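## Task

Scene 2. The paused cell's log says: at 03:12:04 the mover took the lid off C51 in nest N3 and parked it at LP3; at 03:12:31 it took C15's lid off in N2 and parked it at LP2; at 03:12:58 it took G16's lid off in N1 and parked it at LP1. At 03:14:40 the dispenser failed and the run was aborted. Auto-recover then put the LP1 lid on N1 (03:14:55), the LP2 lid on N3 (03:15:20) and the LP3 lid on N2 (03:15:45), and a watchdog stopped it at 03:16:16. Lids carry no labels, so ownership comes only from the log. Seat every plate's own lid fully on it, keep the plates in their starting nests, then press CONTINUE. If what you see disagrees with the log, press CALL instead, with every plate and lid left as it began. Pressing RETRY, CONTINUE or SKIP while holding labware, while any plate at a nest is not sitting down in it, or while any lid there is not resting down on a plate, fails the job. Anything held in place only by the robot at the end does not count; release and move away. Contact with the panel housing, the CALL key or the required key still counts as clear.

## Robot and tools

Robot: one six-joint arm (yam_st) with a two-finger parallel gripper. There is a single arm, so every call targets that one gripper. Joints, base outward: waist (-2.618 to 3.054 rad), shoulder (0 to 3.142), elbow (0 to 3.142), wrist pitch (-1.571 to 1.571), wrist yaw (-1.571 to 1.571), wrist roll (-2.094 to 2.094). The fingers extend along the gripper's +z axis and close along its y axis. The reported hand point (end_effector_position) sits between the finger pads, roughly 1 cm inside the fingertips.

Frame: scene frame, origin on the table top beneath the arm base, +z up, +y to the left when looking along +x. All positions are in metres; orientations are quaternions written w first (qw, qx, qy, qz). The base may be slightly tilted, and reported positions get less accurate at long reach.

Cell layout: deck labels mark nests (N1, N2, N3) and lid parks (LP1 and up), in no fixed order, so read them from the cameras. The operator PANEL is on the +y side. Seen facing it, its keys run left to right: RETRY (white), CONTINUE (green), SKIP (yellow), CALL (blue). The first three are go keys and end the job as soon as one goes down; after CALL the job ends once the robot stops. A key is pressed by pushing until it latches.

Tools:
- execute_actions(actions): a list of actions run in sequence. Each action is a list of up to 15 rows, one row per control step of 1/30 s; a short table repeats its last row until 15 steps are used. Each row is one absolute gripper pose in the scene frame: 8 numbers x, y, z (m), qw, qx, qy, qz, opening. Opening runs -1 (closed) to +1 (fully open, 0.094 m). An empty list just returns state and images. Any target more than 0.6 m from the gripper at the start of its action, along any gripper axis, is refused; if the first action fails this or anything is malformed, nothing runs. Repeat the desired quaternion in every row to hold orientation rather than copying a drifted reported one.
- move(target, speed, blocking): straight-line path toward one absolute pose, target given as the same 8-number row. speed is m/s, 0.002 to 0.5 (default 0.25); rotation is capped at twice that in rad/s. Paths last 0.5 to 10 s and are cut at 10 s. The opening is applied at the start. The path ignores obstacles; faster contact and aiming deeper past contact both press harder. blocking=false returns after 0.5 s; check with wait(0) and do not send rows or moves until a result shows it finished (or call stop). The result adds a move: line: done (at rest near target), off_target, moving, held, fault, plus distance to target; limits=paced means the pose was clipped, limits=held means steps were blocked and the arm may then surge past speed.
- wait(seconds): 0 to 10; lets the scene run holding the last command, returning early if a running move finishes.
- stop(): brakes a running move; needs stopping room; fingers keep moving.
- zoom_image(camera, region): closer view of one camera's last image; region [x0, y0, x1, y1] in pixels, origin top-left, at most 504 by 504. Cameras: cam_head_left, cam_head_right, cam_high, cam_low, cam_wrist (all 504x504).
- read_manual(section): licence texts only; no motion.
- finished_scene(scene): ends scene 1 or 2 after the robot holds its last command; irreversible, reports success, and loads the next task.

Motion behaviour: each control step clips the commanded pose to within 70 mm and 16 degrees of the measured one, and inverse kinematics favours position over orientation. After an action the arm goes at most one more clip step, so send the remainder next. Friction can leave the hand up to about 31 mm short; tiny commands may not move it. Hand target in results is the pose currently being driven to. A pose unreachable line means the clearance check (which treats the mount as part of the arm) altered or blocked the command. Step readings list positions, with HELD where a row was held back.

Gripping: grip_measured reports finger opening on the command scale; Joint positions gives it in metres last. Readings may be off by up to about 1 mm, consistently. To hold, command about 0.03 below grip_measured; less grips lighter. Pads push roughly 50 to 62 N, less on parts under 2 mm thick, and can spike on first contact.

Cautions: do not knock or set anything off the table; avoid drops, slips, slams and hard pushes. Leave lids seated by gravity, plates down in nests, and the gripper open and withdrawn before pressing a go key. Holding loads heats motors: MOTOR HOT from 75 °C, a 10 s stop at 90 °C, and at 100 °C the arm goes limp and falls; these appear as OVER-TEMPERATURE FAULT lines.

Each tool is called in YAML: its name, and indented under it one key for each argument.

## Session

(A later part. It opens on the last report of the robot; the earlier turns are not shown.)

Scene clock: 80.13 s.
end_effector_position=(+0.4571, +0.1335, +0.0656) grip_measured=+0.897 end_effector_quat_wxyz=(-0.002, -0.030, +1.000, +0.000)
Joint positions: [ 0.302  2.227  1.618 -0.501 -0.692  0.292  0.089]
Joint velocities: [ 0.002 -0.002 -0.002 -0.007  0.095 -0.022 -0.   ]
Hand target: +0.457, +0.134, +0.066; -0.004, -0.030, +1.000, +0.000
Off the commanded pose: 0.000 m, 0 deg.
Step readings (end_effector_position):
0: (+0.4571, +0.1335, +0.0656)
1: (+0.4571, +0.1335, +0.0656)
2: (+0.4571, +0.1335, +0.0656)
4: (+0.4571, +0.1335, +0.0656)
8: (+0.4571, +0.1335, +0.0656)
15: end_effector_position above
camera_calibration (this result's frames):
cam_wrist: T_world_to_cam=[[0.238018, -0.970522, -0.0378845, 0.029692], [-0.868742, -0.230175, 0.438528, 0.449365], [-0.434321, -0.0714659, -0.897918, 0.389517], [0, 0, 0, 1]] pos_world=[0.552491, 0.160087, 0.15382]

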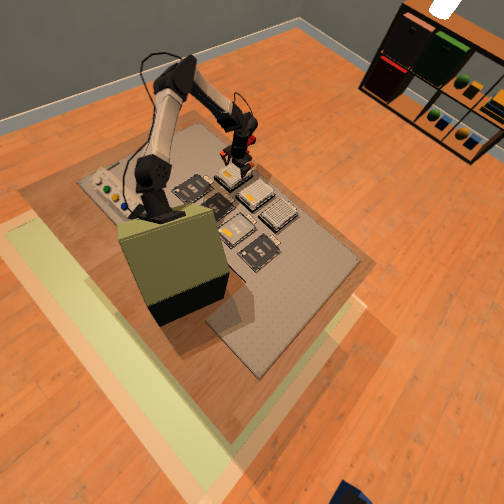

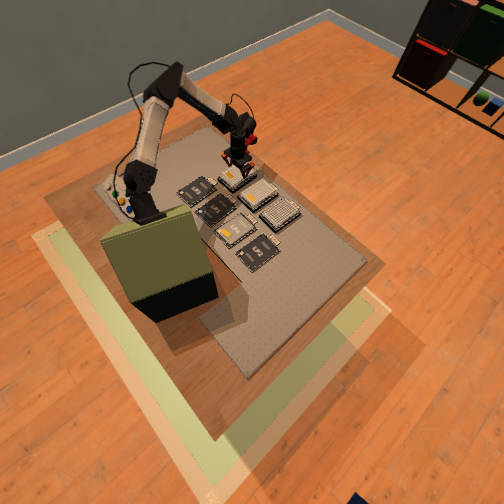

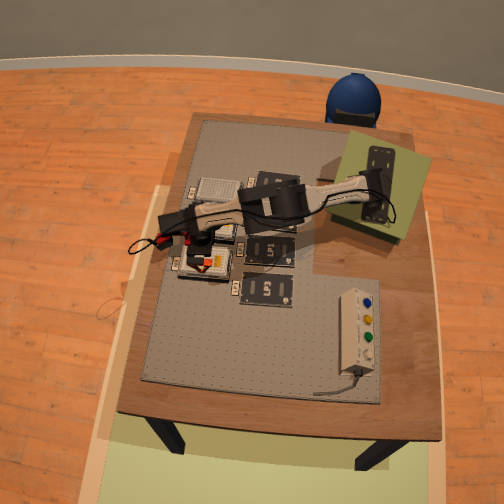

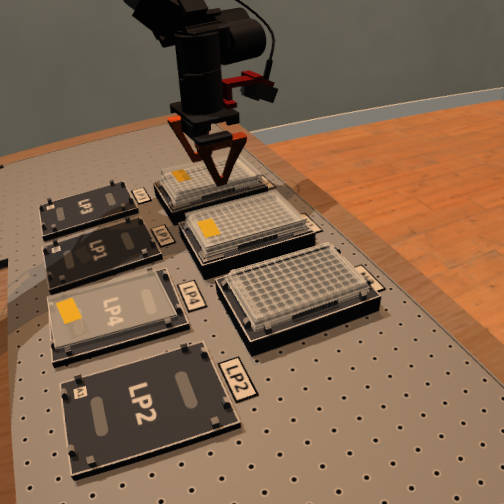

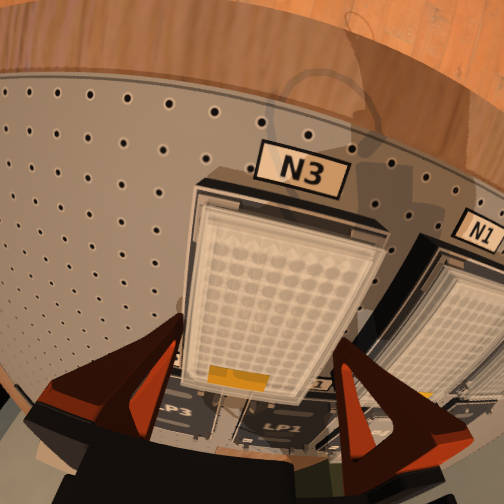

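execute_actions:
  actions:
    - [[0.4571,0.1335,0.0656,-0.004,-0.03,0.9995,0,1],[0.4571,0.1335,0.0656,-0.004,-0.03,0.9995,0,1],[0.4571,0.1335,0.0656,-0.004,-0.03,0.9995,0,1],[0.4571,0.1335,0.075,0,-0.03,0.9995,0,1],[0.4571,0.1335,0.087,0,-0.03,0.9995,0,1],[0.4571,0.1335,0.10,0,-0.02,0.9998,0,1],[0.4571,0.1335,0.113,0,-0.01,1,0,1],[0.4571,0.1335,0.126,0,0,1,0,1],[0.4571,0.1335,0.14,0,0,1,0,1]]

zoom_image:
  camera: "cam_low"
  region: [140,140,340,270]

zoom_image:
  camera: "cam_wrist"
  region: [170,150,504,400]

Scene clock: 81.23 s.
end_effector_position=(+0.4699, +0.1327, +0.1429) grip_measured=+1.000 end_effector_quat_wxyz=(+0.027, -0.008, +1.000, -0.002)
Joint positions: [ 0.185  2.087  1.618 -0.658 -0.721  0.245  0.094]
Joint velocities: [-0.071 -0.071  0.007 -0.154 -0.051 -0.095  0.   ]
Hand target: +0.457, +0.134, +0.140; +0.001, +0.000, +1.000, +0.001
Off the commanded pose: 0.013 m, 3 deg.
Step readings (end_effector_position):
0: (+0.4571, +0.1335, +0.0656)
1: (+0.4571, +0.1335, +0.0656)
2: (+0.4571, +0.1335, +0.0656)
4: (+0.4571, +0.1335, +0.0656)
8: (+0.4570, +0.1346, +0.0828)
15: end_effector_position above
camera_calibration (this result's frames):
cam_wrist: T_world_to_cam=[[0.197261, -0.980101, -0.0221466, 0.0469647], [-0.90252, -0.190375, 0.386283, 0.444406], [-0.382813, -0.0562106, -0.922114, 0.441702], [0, 0, 0, 1]] pos_world=[0.56091, 0.155462, 0.236674]

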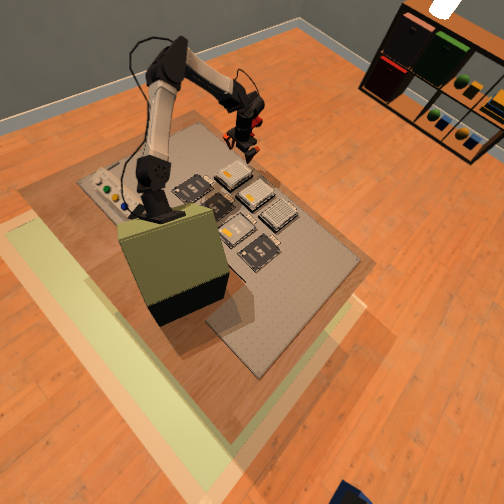

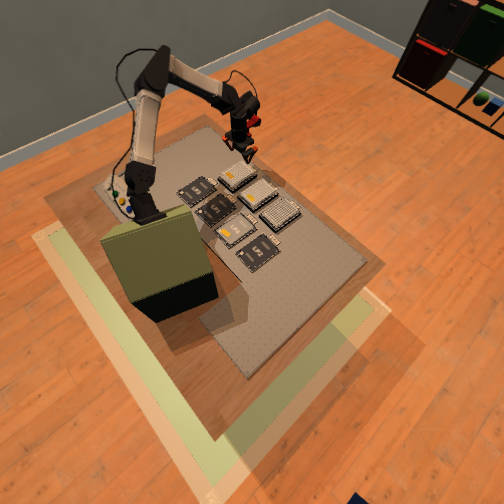

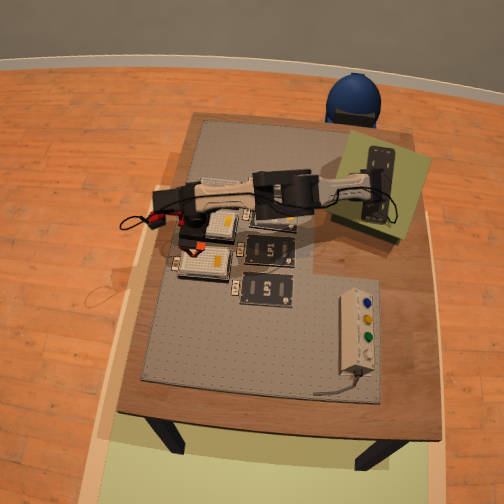

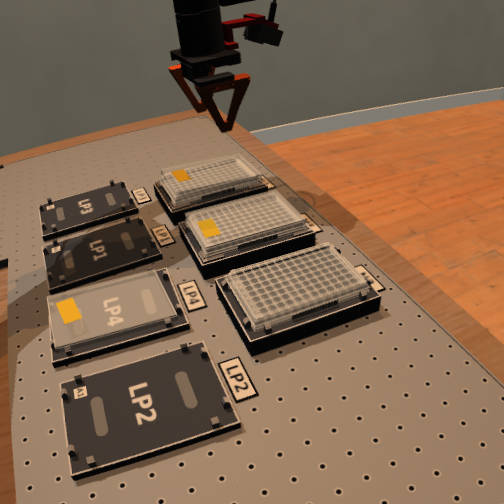

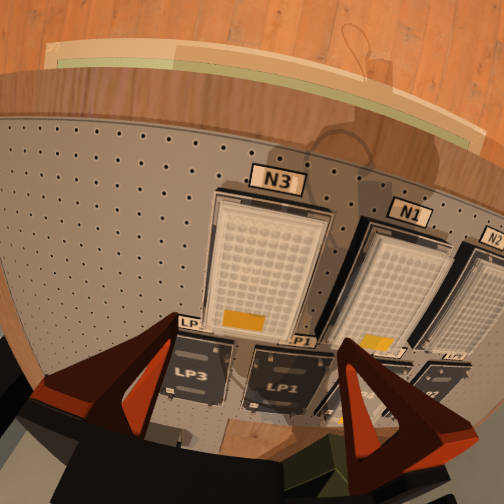

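Region (140, 140, 340, 270) of cam_low's 504x504 image, scaled by 2.520, with more detail than that image has; it fills the top 328 rows of this view, and the rest is white.

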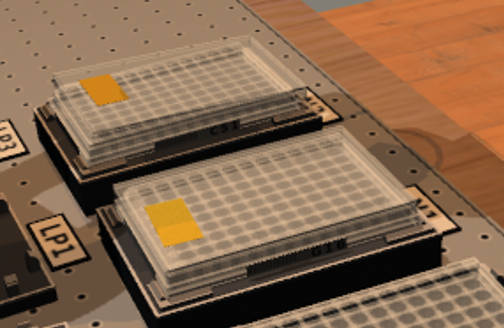

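Region (170, 150, 504, 400) of cam_wrist's 504x504 image, scaled by 1.509, with more detail than that image has; it fills the top 377 rows of this view, and the rest is white.

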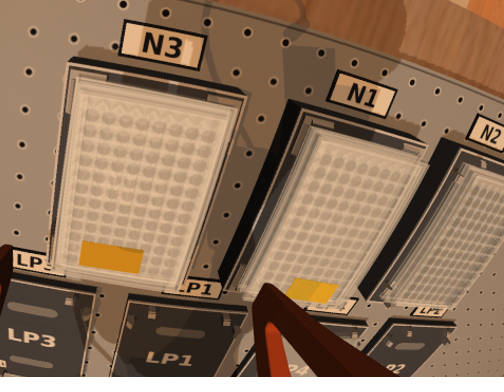

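move:
  target: [0.272,-0.070,0.11,0,0,1,0,1]
  speed: 0.3

Scene clock: 83.23 s.
end_effector_position=(+0.2780, -0.0686, +0.1102) grip_measured=+1.000 end_effector_quat_wxyz=(-0.001, -0.003, +1.000, -0.003)
Joint positions: [-0.152  2.227  0.831 -0.129 -0.803 -0.256  0.094]
Joint velocities: [ 0.022 -0.012  0.007 -0.007  0.007  0.007  0.   ]
Hand target: +0.272, -0.070, +0.109; -0.001, +0.000, +1.000, +0.001
Off the commanded pose: 0.006 m, 1 deg.
move: done
camera_calibration (this result's frames):
cam_wrist: T_world_to_cam=[[0.185526, -0.982154, -0.030888, -0.109061], [-0.880672, -0.180135, 0.438142, 0.234483], [-0.435887, -0.0540844, -0.898375, 0.339071], [0, 0, 0, 1]] pos_world=[0.374533, -0.0465379, 0.198508]

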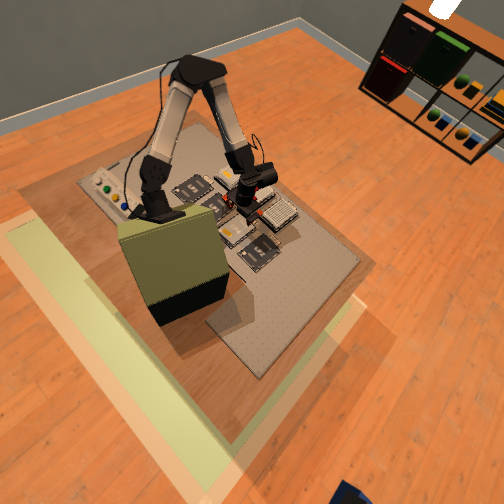

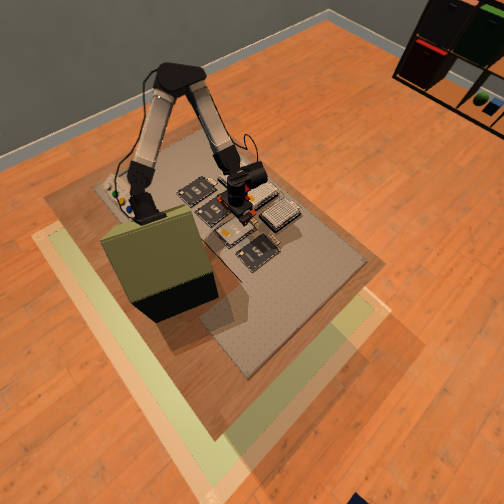

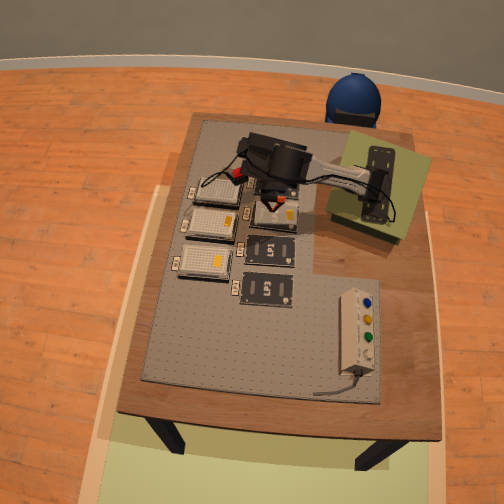

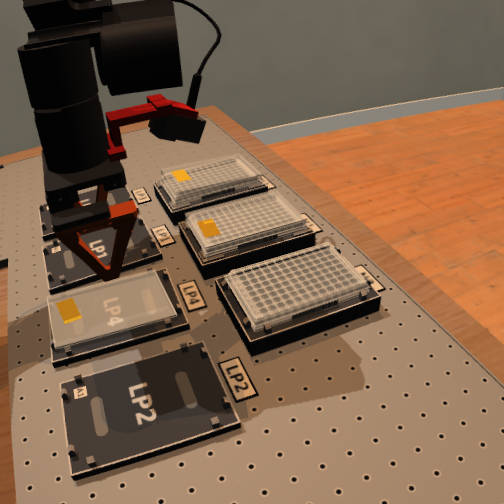

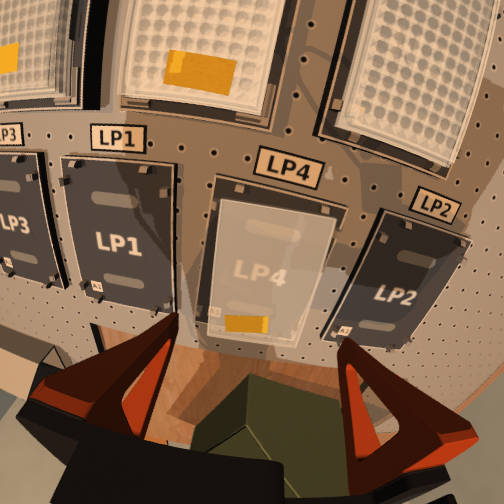

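execute_actions:
  actions:
    - [[0.272,-0.070,0.104,0,0,1,0,1],[0.272,-0.070,0.098,0,0,1,0,1],[0.272,-0.070,0.092,0,0,1,0,1],[0.272,-0.070,0.086,0,0,1,0,1],[0.272,-0.070,0.080,0,0,1,0,1],[0.272,-0.070,0.074,0,0,1,0,1],[0.272,-0.070,0.068,0,0,1,0,1],[0.272,-0.070,0.062,0,0,1,0,1],[0.272,-0.070,0.056,0,0,1,0,1],[0.272,-0.070,0.052,0,0,1,0,1]]

Scene clock: 84.17 s.
end_effector_position=(+0.2678, -0.0675, +0.0551) grip_measured=+1.000 end_effector_quat_wxyz=(-0.016, +0.000, +1.000, +0.006)
Joint positions: [-0.02   2.386  0.831  0.12  -0.803 -0.093  0.094]
Joint velocities: [-0.017 -0.012 -0.012  0.359 -0.037  0.212  0.   ]
Hand target: +0.272, -0.070, +0.052; -0.002, -0.000, +1.000, +0.001
Off the commanded pose: 0.006 m, 2 deg.
Step readings (end_effector_position):
0: (+0.2783, -0.0685, +0.1102)
1: (+0.2789, -0.0687, +0.1102)
2: (+0.2800, -0.0691, +0.1097)
4: (+0.2819, -0.0704, +0.1055)
8: (+0.2762, -0.0691, +0.0833)
15: end_effector_position above
camera_calibration (this result's frames):
cam_wrist: T_world_to_cam=[[0.177831, -0.982603, -0.053539, -0.104532], [-0.868562, -0.182302, 0.460831, 0.245175], [-0.462575, -0.0354483, -0.885871, 0.29291], [0, 0, 0, 1]] pos_world=[0.367032, -0.0476347, 0.1409]

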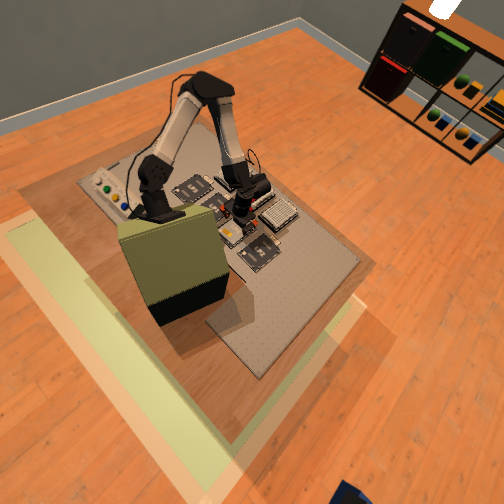

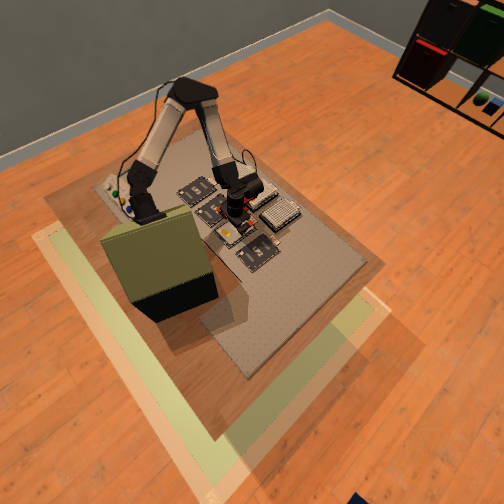

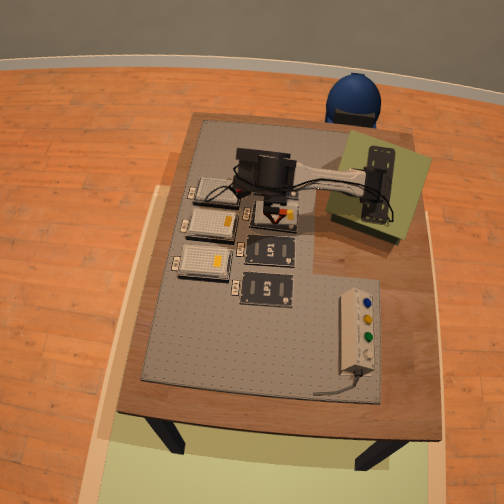

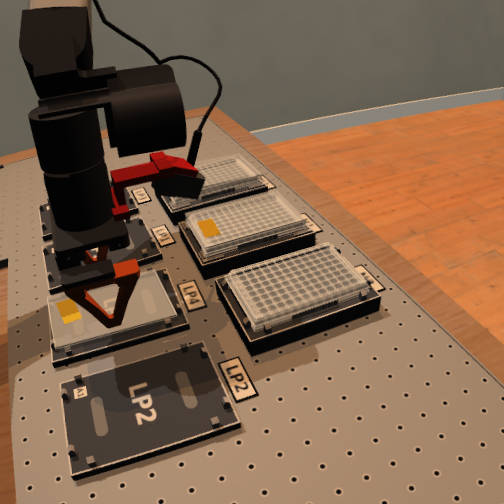

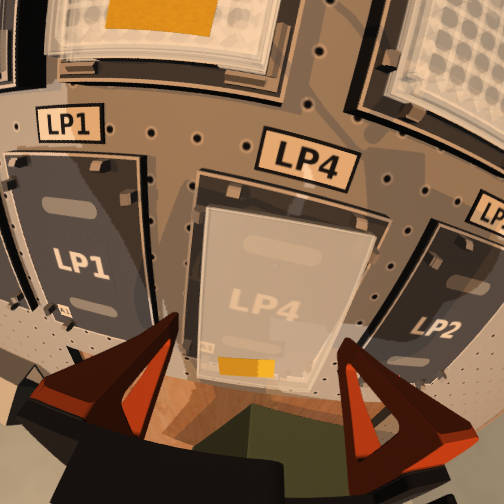

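execute_actions:
  actions:
    - [[0.272,-0.070,0.052,0,0,1,0,1]]

zoom_image:
  camera: "cam_wrist"
  region: [150,170,420,430]

Scene clock: 84.87 s.
end_effector_position=(+0.2801, -0.0688, +0.0550) grip_measured=+1.000 end_effector_quat_wxyz=(+0.006, -0.005, +1.000, +0.003)
Joint positions: [-0.02   2.386  0.831  0.184 -0.801 -0.057  0.094]
Joint velocities: [-0.002 -0.002 -0.007  0.007  0.007  0.051  0.   ]
Hand target: +0.272, -0.070, +0.052; -0.000, +0.000, +1.000, -0.000
Off the commanded pose: 0.009 m, 1 deg.
Step readings (end_effector_position):
0: (+0.2762, -0.0684, +0.0550)
1: (+0.2769, -0.0684, +0.0550)
2: (+0.2775, -0.0685, +0.0550)
4: (+0.2786, -0.0686, +0.0550)
8: (+0.2796, -0.0687, +0.0550)
15: end_effector_position above
camera_calibration (this result's frames):
cam_wrist: T_world_to_cam=[[0.188944, -0.981178, -0.0398651, -0.111791], [-0.886342, -0.187876, 0.423203, 0.262315], [-0.422727, -0.0446276, -0.905157, 0.287678], [0, 0, 0, 1]] pos_world=[0.375232, -0.047566, 0.144925]

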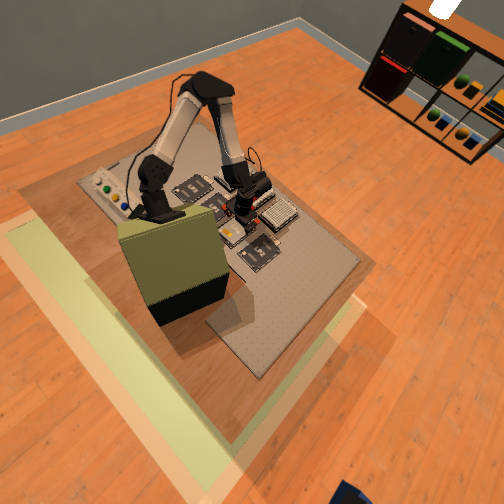

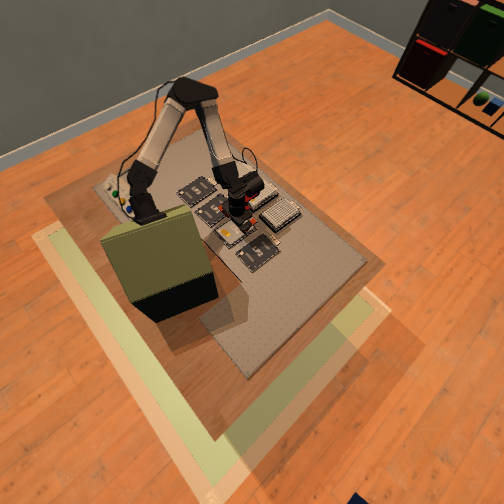

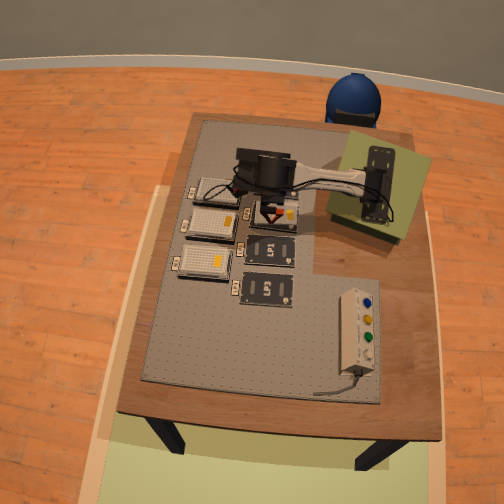

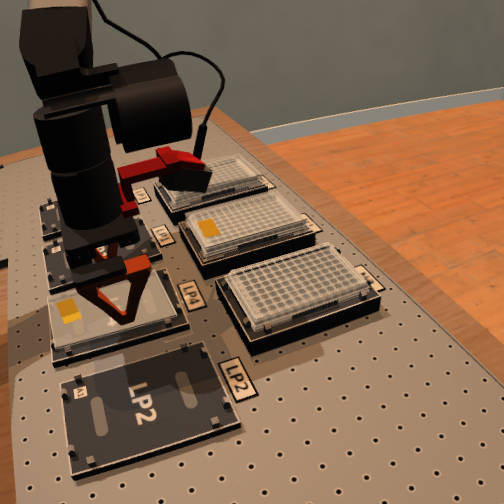

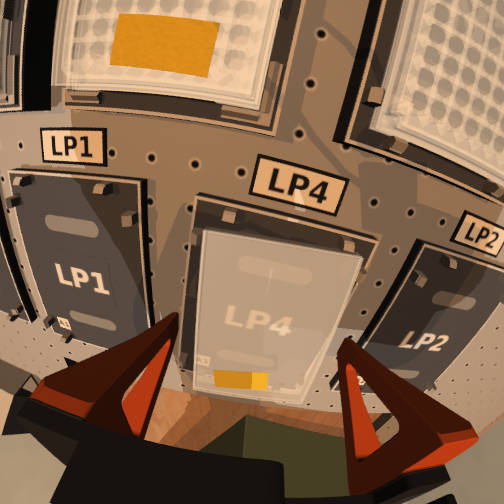

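Region (150, 170, 420, 430) of cam_wrist's 504x504 image, scaled by 1.867, with more detail than that image has; it fills the top 485 rows of this view, and the rest is white.

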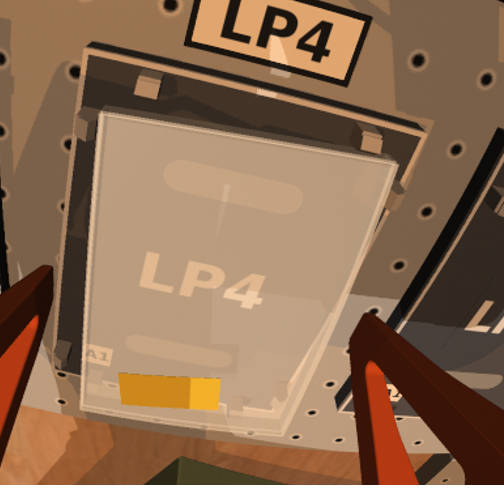

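execute_actions:
  actions:
    - [[0.254,-0.070,0.052,0,0,1,0,1],[0.254,-0.070,0.052,0,0,1,0,1],[0.254,-0.070,0.052,0,0,1,0,1],[0.266,-0.070,0.050,0,0,1,0,1]]

Scene clock: 86.57 s.
end_effector_position=(+0.2674, -0.0694, +0.0540) grip_measured=+1.000 end_effector_quat_wxyz=(+0.002, +0.002, +1.000, +0.002)
Joint positions: [-0.02   2.389  0.79   0.219 -0.799 -0.051  0.094]
Joint velocities: [-0.007 -0.007 -0.022 -0.037 -0.022 -0.022  0.   ]
Hand target: +0.266, -0.070, +0.050; +0.000, -0.000, +1.000, -0.000
Off the commanded pose: 0.004 m, 0 deg.
Step readings (end_effector_position):
0: (+0.2802, -0.0688, +0.0550)
1: (+0.2793, -0.0689, +0.0549)
2: (+0.2766, -0.0689, +0.0548)
4: (+0.2683, -0.0687, +0.0546)
8: (+0.2673, -0.0694, +0.0540)
15: end_effector_position above
camera_calibration (this result's frames):
cam_wrist: T_world_to_cam=[[0.175331, -0.983692, -0.0401088, -0.10648], [-0.885798, -0.175401, 0.429647, 0.251779], [-0.429676, -0.039802, -0.902106, 0.283416], [0, 0, 0, 1]] pos_world=[0.363472, -0.0493011, 0.143224]

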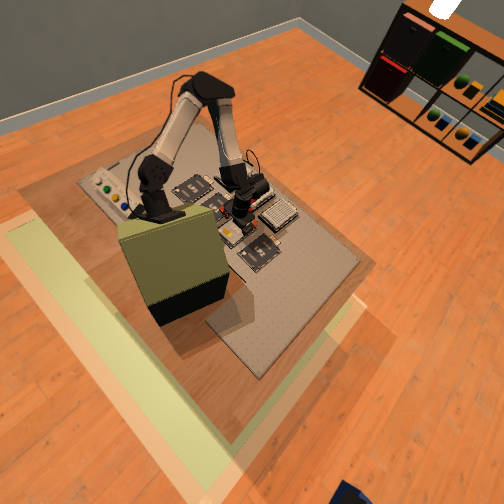

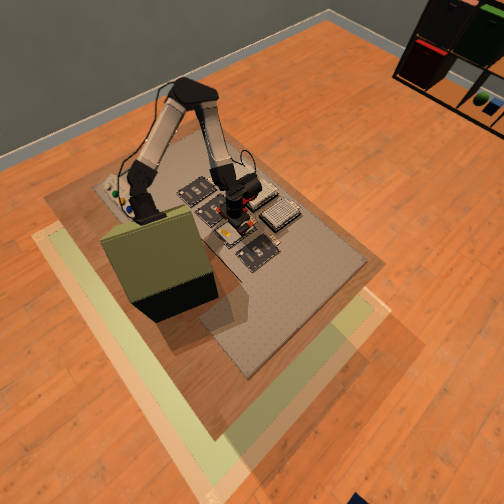

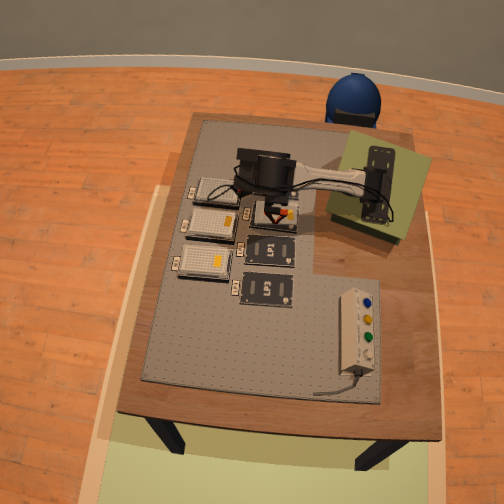

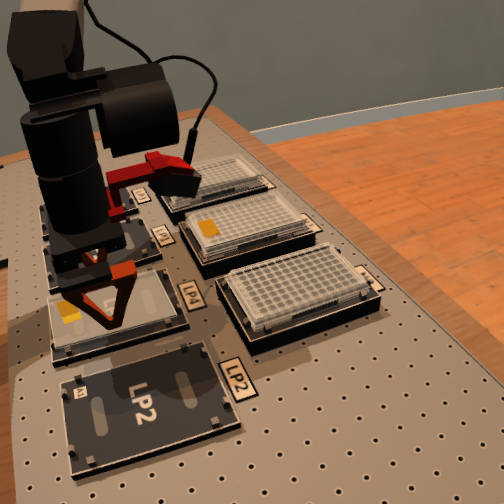

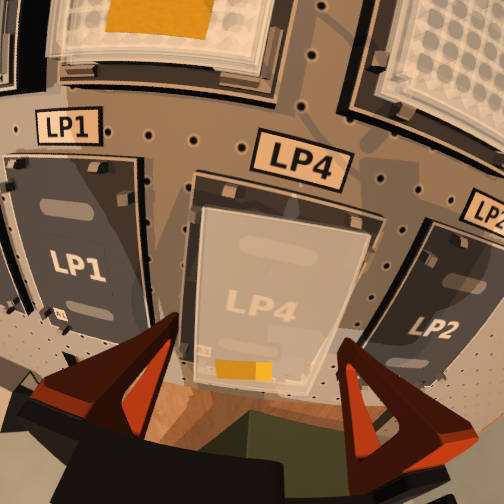

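execute_actions:
  actions:
    - [[0.267,-0.070,0.040,0,0,1,0,1],[0.267,-0.070,0.032,0,0,1,0,1],[0.267,-0.070,0.030,0,0,1,0,1],[0.267,-0.070,0.030,0,0,1,0,1],[0.267,-0.070,0.039,0,0,1,0,1]]

Scene clock: 87.40 s.
end_effector_position=(+0.2592, -0.0677, +0.0392) grip_measured=+1.000 end_effector_quat_wxyz=(-0.009, +0.005, +1.000, +0.004)
Joint positions: [ 0.02   2.433  0.79   0.27  -0.793 -0.012  0.094]
Joint velocities: [-0.007 -0.007 -0.022  0.007 -0.037 -0.007  0.   ]
Hand target: +0.267, -0.070, +0.039; +0.000, -0.000, +1.000, +0.000
Off the commanded pose: 0.008 m, 1 deg.
Step readings (end_effector_position):
0: (+0.2674, -0.0694, +0.0540)
1: (+0.2674, -0.0693, +0.0531)
2: (+0.2672, -0.0694, +0.0507)
4: (+0.2626, -0.0683, +0.0429)
8: (+0.2589, -0.0676, +0.0392)
15: end_effector_position above
camera_calibration (this result's frames):
cam_wrist: T_world_to_cam=[[0.169677, -0.984389, -0.046779, -0.102289], [-0.876897, -0.17247, 0.448672, 0.248249], [-0.449735, -0.0351088, -0.892471, 0.271724], [0, 0, 0, 1]] pos_world=[0.357248, -0.0483366, 0.126338]

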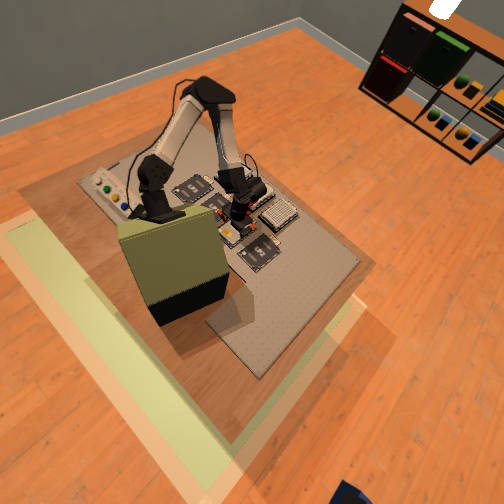

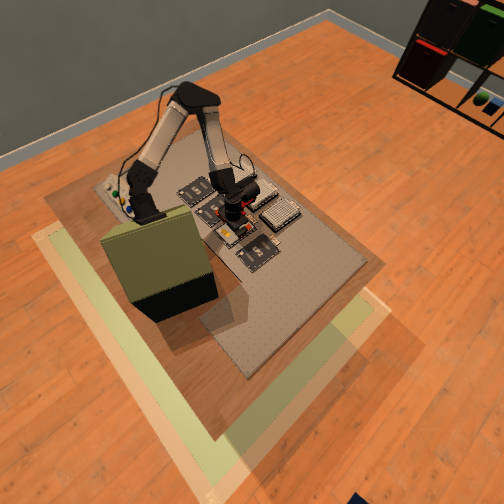

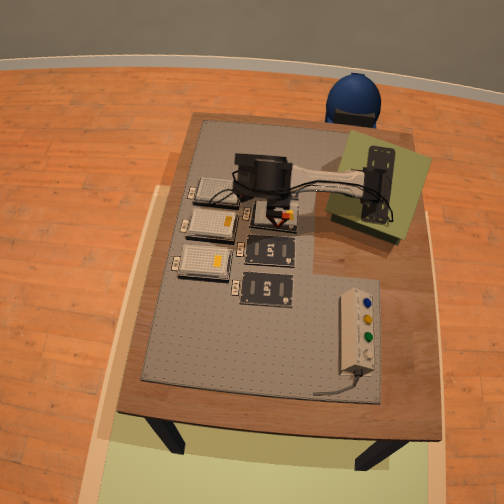

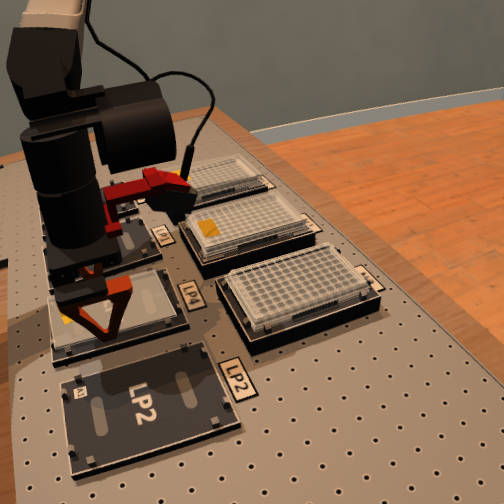

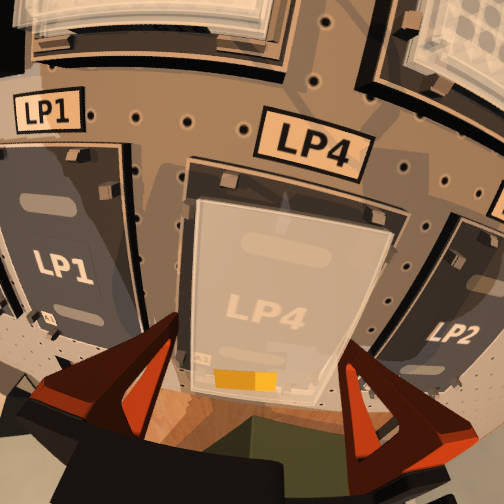

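execute_actions:
  actions:
    - [[0.267,-0.070,0.039,0.02,-0.005,1,-0.008,1],[0.267,-0.070,0.039,0.02,-0.005,1,-0.008,1],[0.267,-0.070,0.039,0.02,0,1,-0.008,1],[0.267,-0.070,0.039,0.004,0,1,0,1]]

zoom_image:
  camera: "cam_wrist"
  region: [150,170,420,430]

Scene clock: 88.20 s.
end_effector_position=(+0.2655, -0.0689, +0.0392) grip_measured=+1.000 end_effector_quat_wxyz=(+0.004, +0.001, +1.000, +0.000)
Joint positions: [ 0.02   2.433  0.787  0.311 -0.786  0.007  0.094]
Joint velocities: [-0.007 -0.002 -0.007  0.022  0.037 -0.037  0.   ]
Hand target: +0.267, -0.070, +0.039; +0.004, +0.000, +1.000, -0.000
Off the commanded pose: 0.002 m, 0 deg.
Step readings (end_effector_position):
0: (+0.2592, -0.0677, +0.0392)
1: (+0.2607, -0.0680, +0.0392)
2: (+0.2627, -0.0686, +0.0392)
4: (+0.2657, -0.0689, +0.0392)
8: (+0.2655, -0.0689, +0.0392)
15: end_effector_position above
camera_calibration (this result's frames):
cam_wrist: T_world_to_cam=[[0.178135, -0.983385, -0.0349579, -0.107249], [-0.886983, -0.175852, 0.427009, 0.256887], [-0.426062, -0.0450582, -0.903571, 0.267992], [0, 0, 0, 1]] pos_world=[0.361141, -0.0482176, 0.128707]

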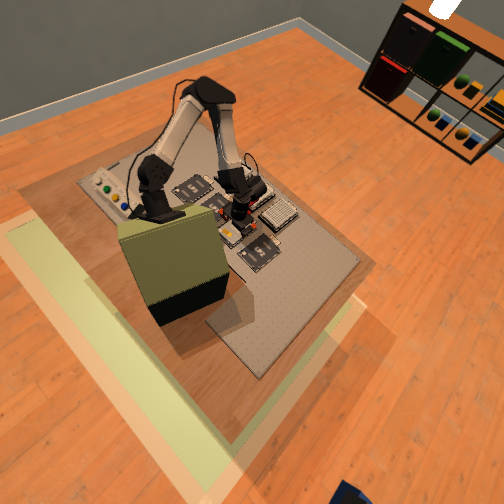

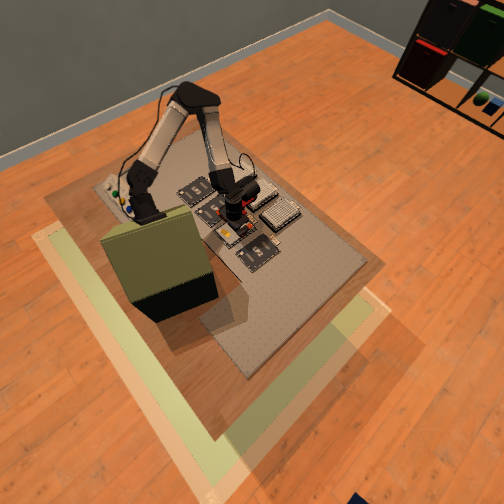

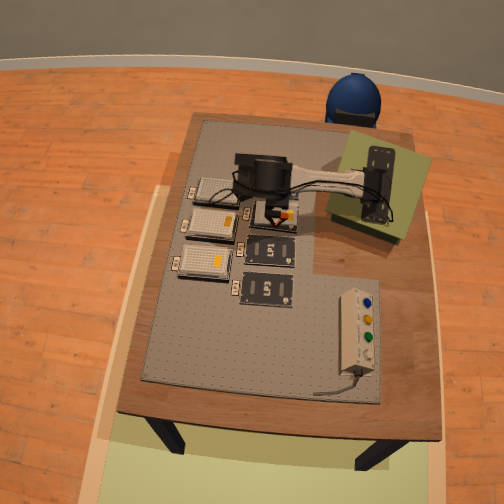

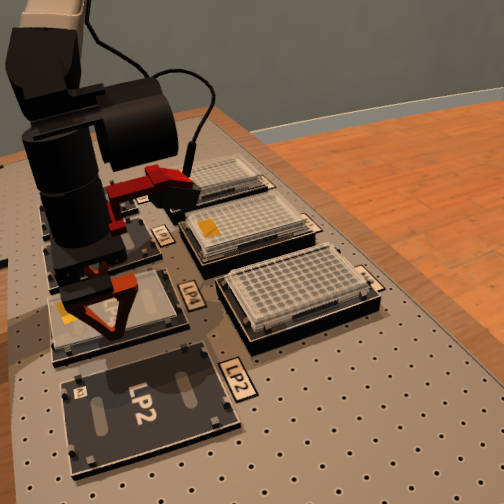

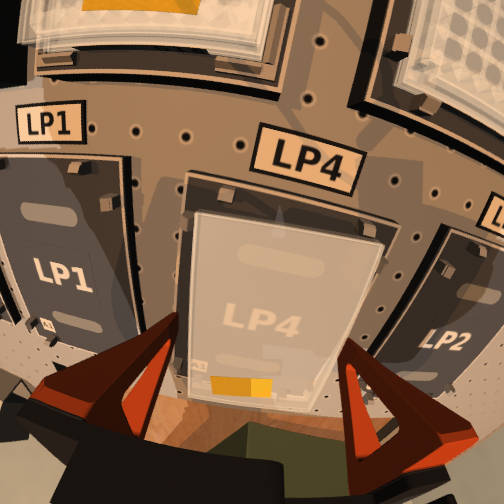

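Region (150, 170, 420, 430) of cam_wrist's 504x504 image, scaled by 1.867, with more detail than that image has; it fills the top 485 rows of this view, and the rest is white.

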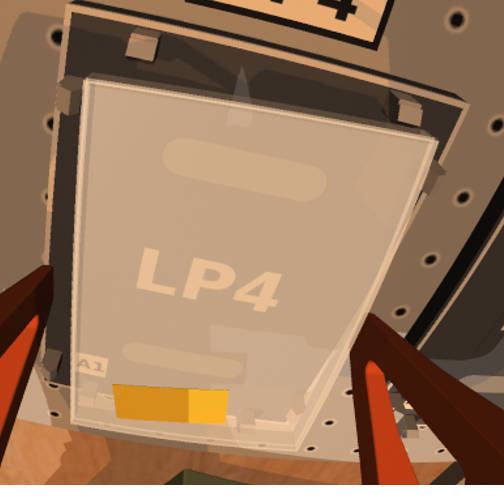

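execute_actions:
  actions:
    - [[0.2655,-0.0689,0.0392,0.004,0,1,0,0.95],[0.2655,-0.0689,0.0392,0.004,0,1,0,0.92],[0.2655,-0.0689,0.0392,0.004,0,1,0,0.89],[0.2655,-0.0689,0.0392,0.004,0,1,0,0.86],[0.2655,-0.0689,0.0392,0.004,0,1,0,0.84],[0.2655,-0.0689,0.0392,0.004,0,1,0,0.82],[0.2655,-0.0689,0.0392,0.004,0,1,0,0.80],[0.2655,-0.0689,0.0392,0.004,0,1,0,0.78],[0.2655,-0.0689,0.0392,0.004,0,1,0,0.76],[0.2655,-0.0689,0.0392,0.004,0,1,0,0.74]]

zoom_image:
  camera: "cam_wrist"
  region: [150,170,420,430]

Scene clock: 89.20 s.
end_effector_position=(+0.2655, -0.0702, +0.0392) grip_measured=+0.783 end_effector_quat_wxyz=(+0.004, +0.001, +1.000, -0.003)
Joint positions: [ 0.02   2.433  0.787  0.311 -0.779  0.007  0.084]
Joint velocities: [ 0.012 -0.007 -0.012  0.037  0.037  0.051  0.001]
Hand target: +0.266, -0.069, +0.039; +0.004, +0.000, +1.000, +0.000
Off the commanded pose: 0.001 m, 0 deg.
Step readings (end_effector_position):
0: (+0.2655, -0.0689, +0.0392)
1: (+0.2655, -0.0689, +0.0392)
2: (+0.2655, -0.0689, +0.0392)
4: (+0.2655, -0.0693, +0.0392)
8: (+0.2655, -0.0702, +0.0392)
15: end_effector_position above
camera_calibration (this result's frames):
cam_wrist: T_world_to_cam=[[0.178076, -0.983623, -0.0278228, -0.108756], [-0.88701, -0.172699, 0.428238, 0.256853], [-0.42603, -0.0515799, -0.903238, 0.267463], [0, 0, 0, 1]] pos_world=[0.361145, -0.0488211, 0.128562]

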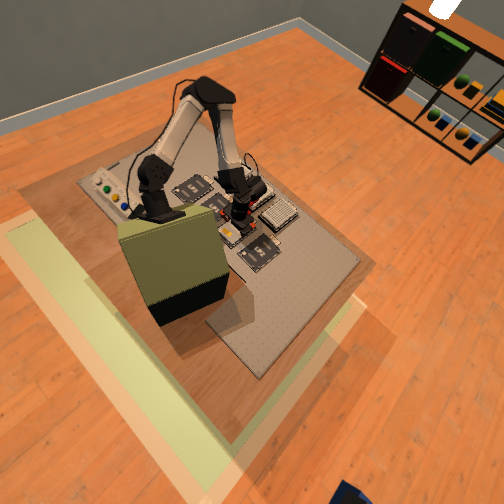

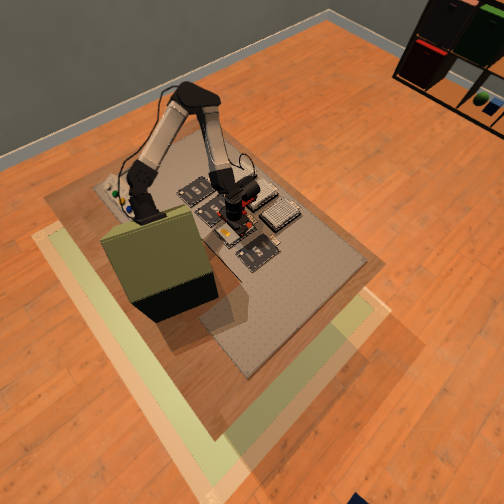

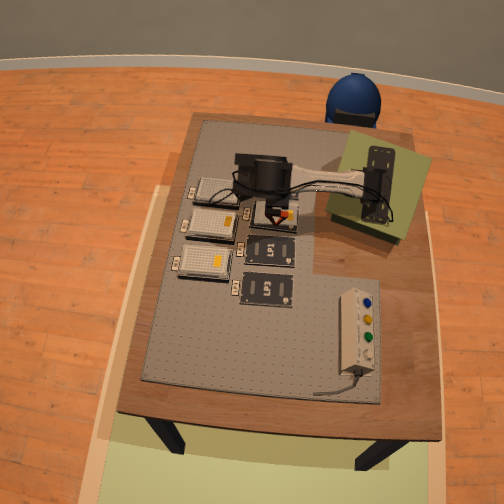

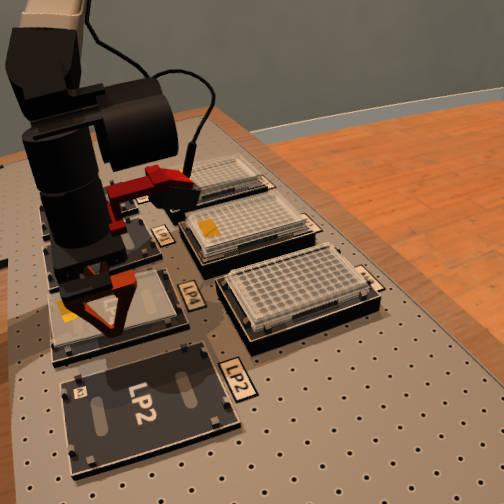

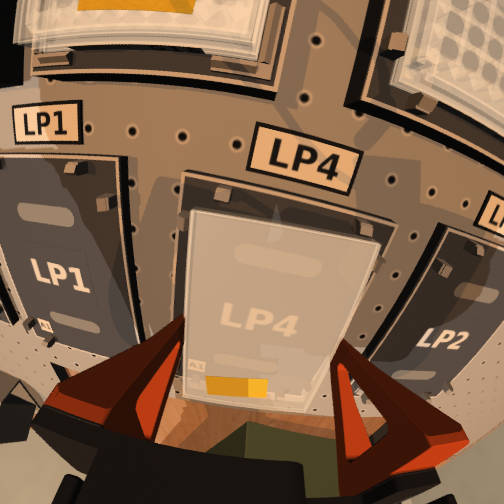

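Region (150, 170, 420, 430) of cam_wrist's 504x504 image, scaled by 1.867, with more detail than that image has; it fills the top 485 rows of this view, and the rest is white.

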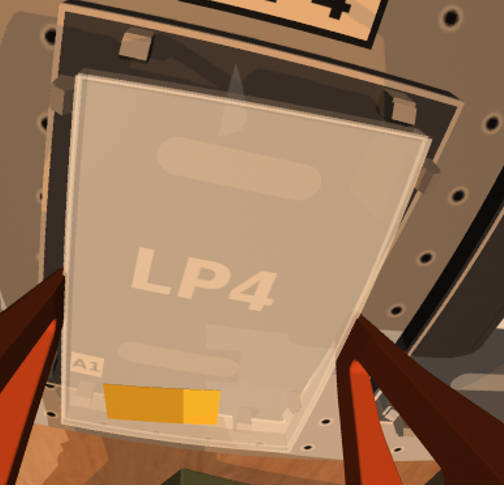

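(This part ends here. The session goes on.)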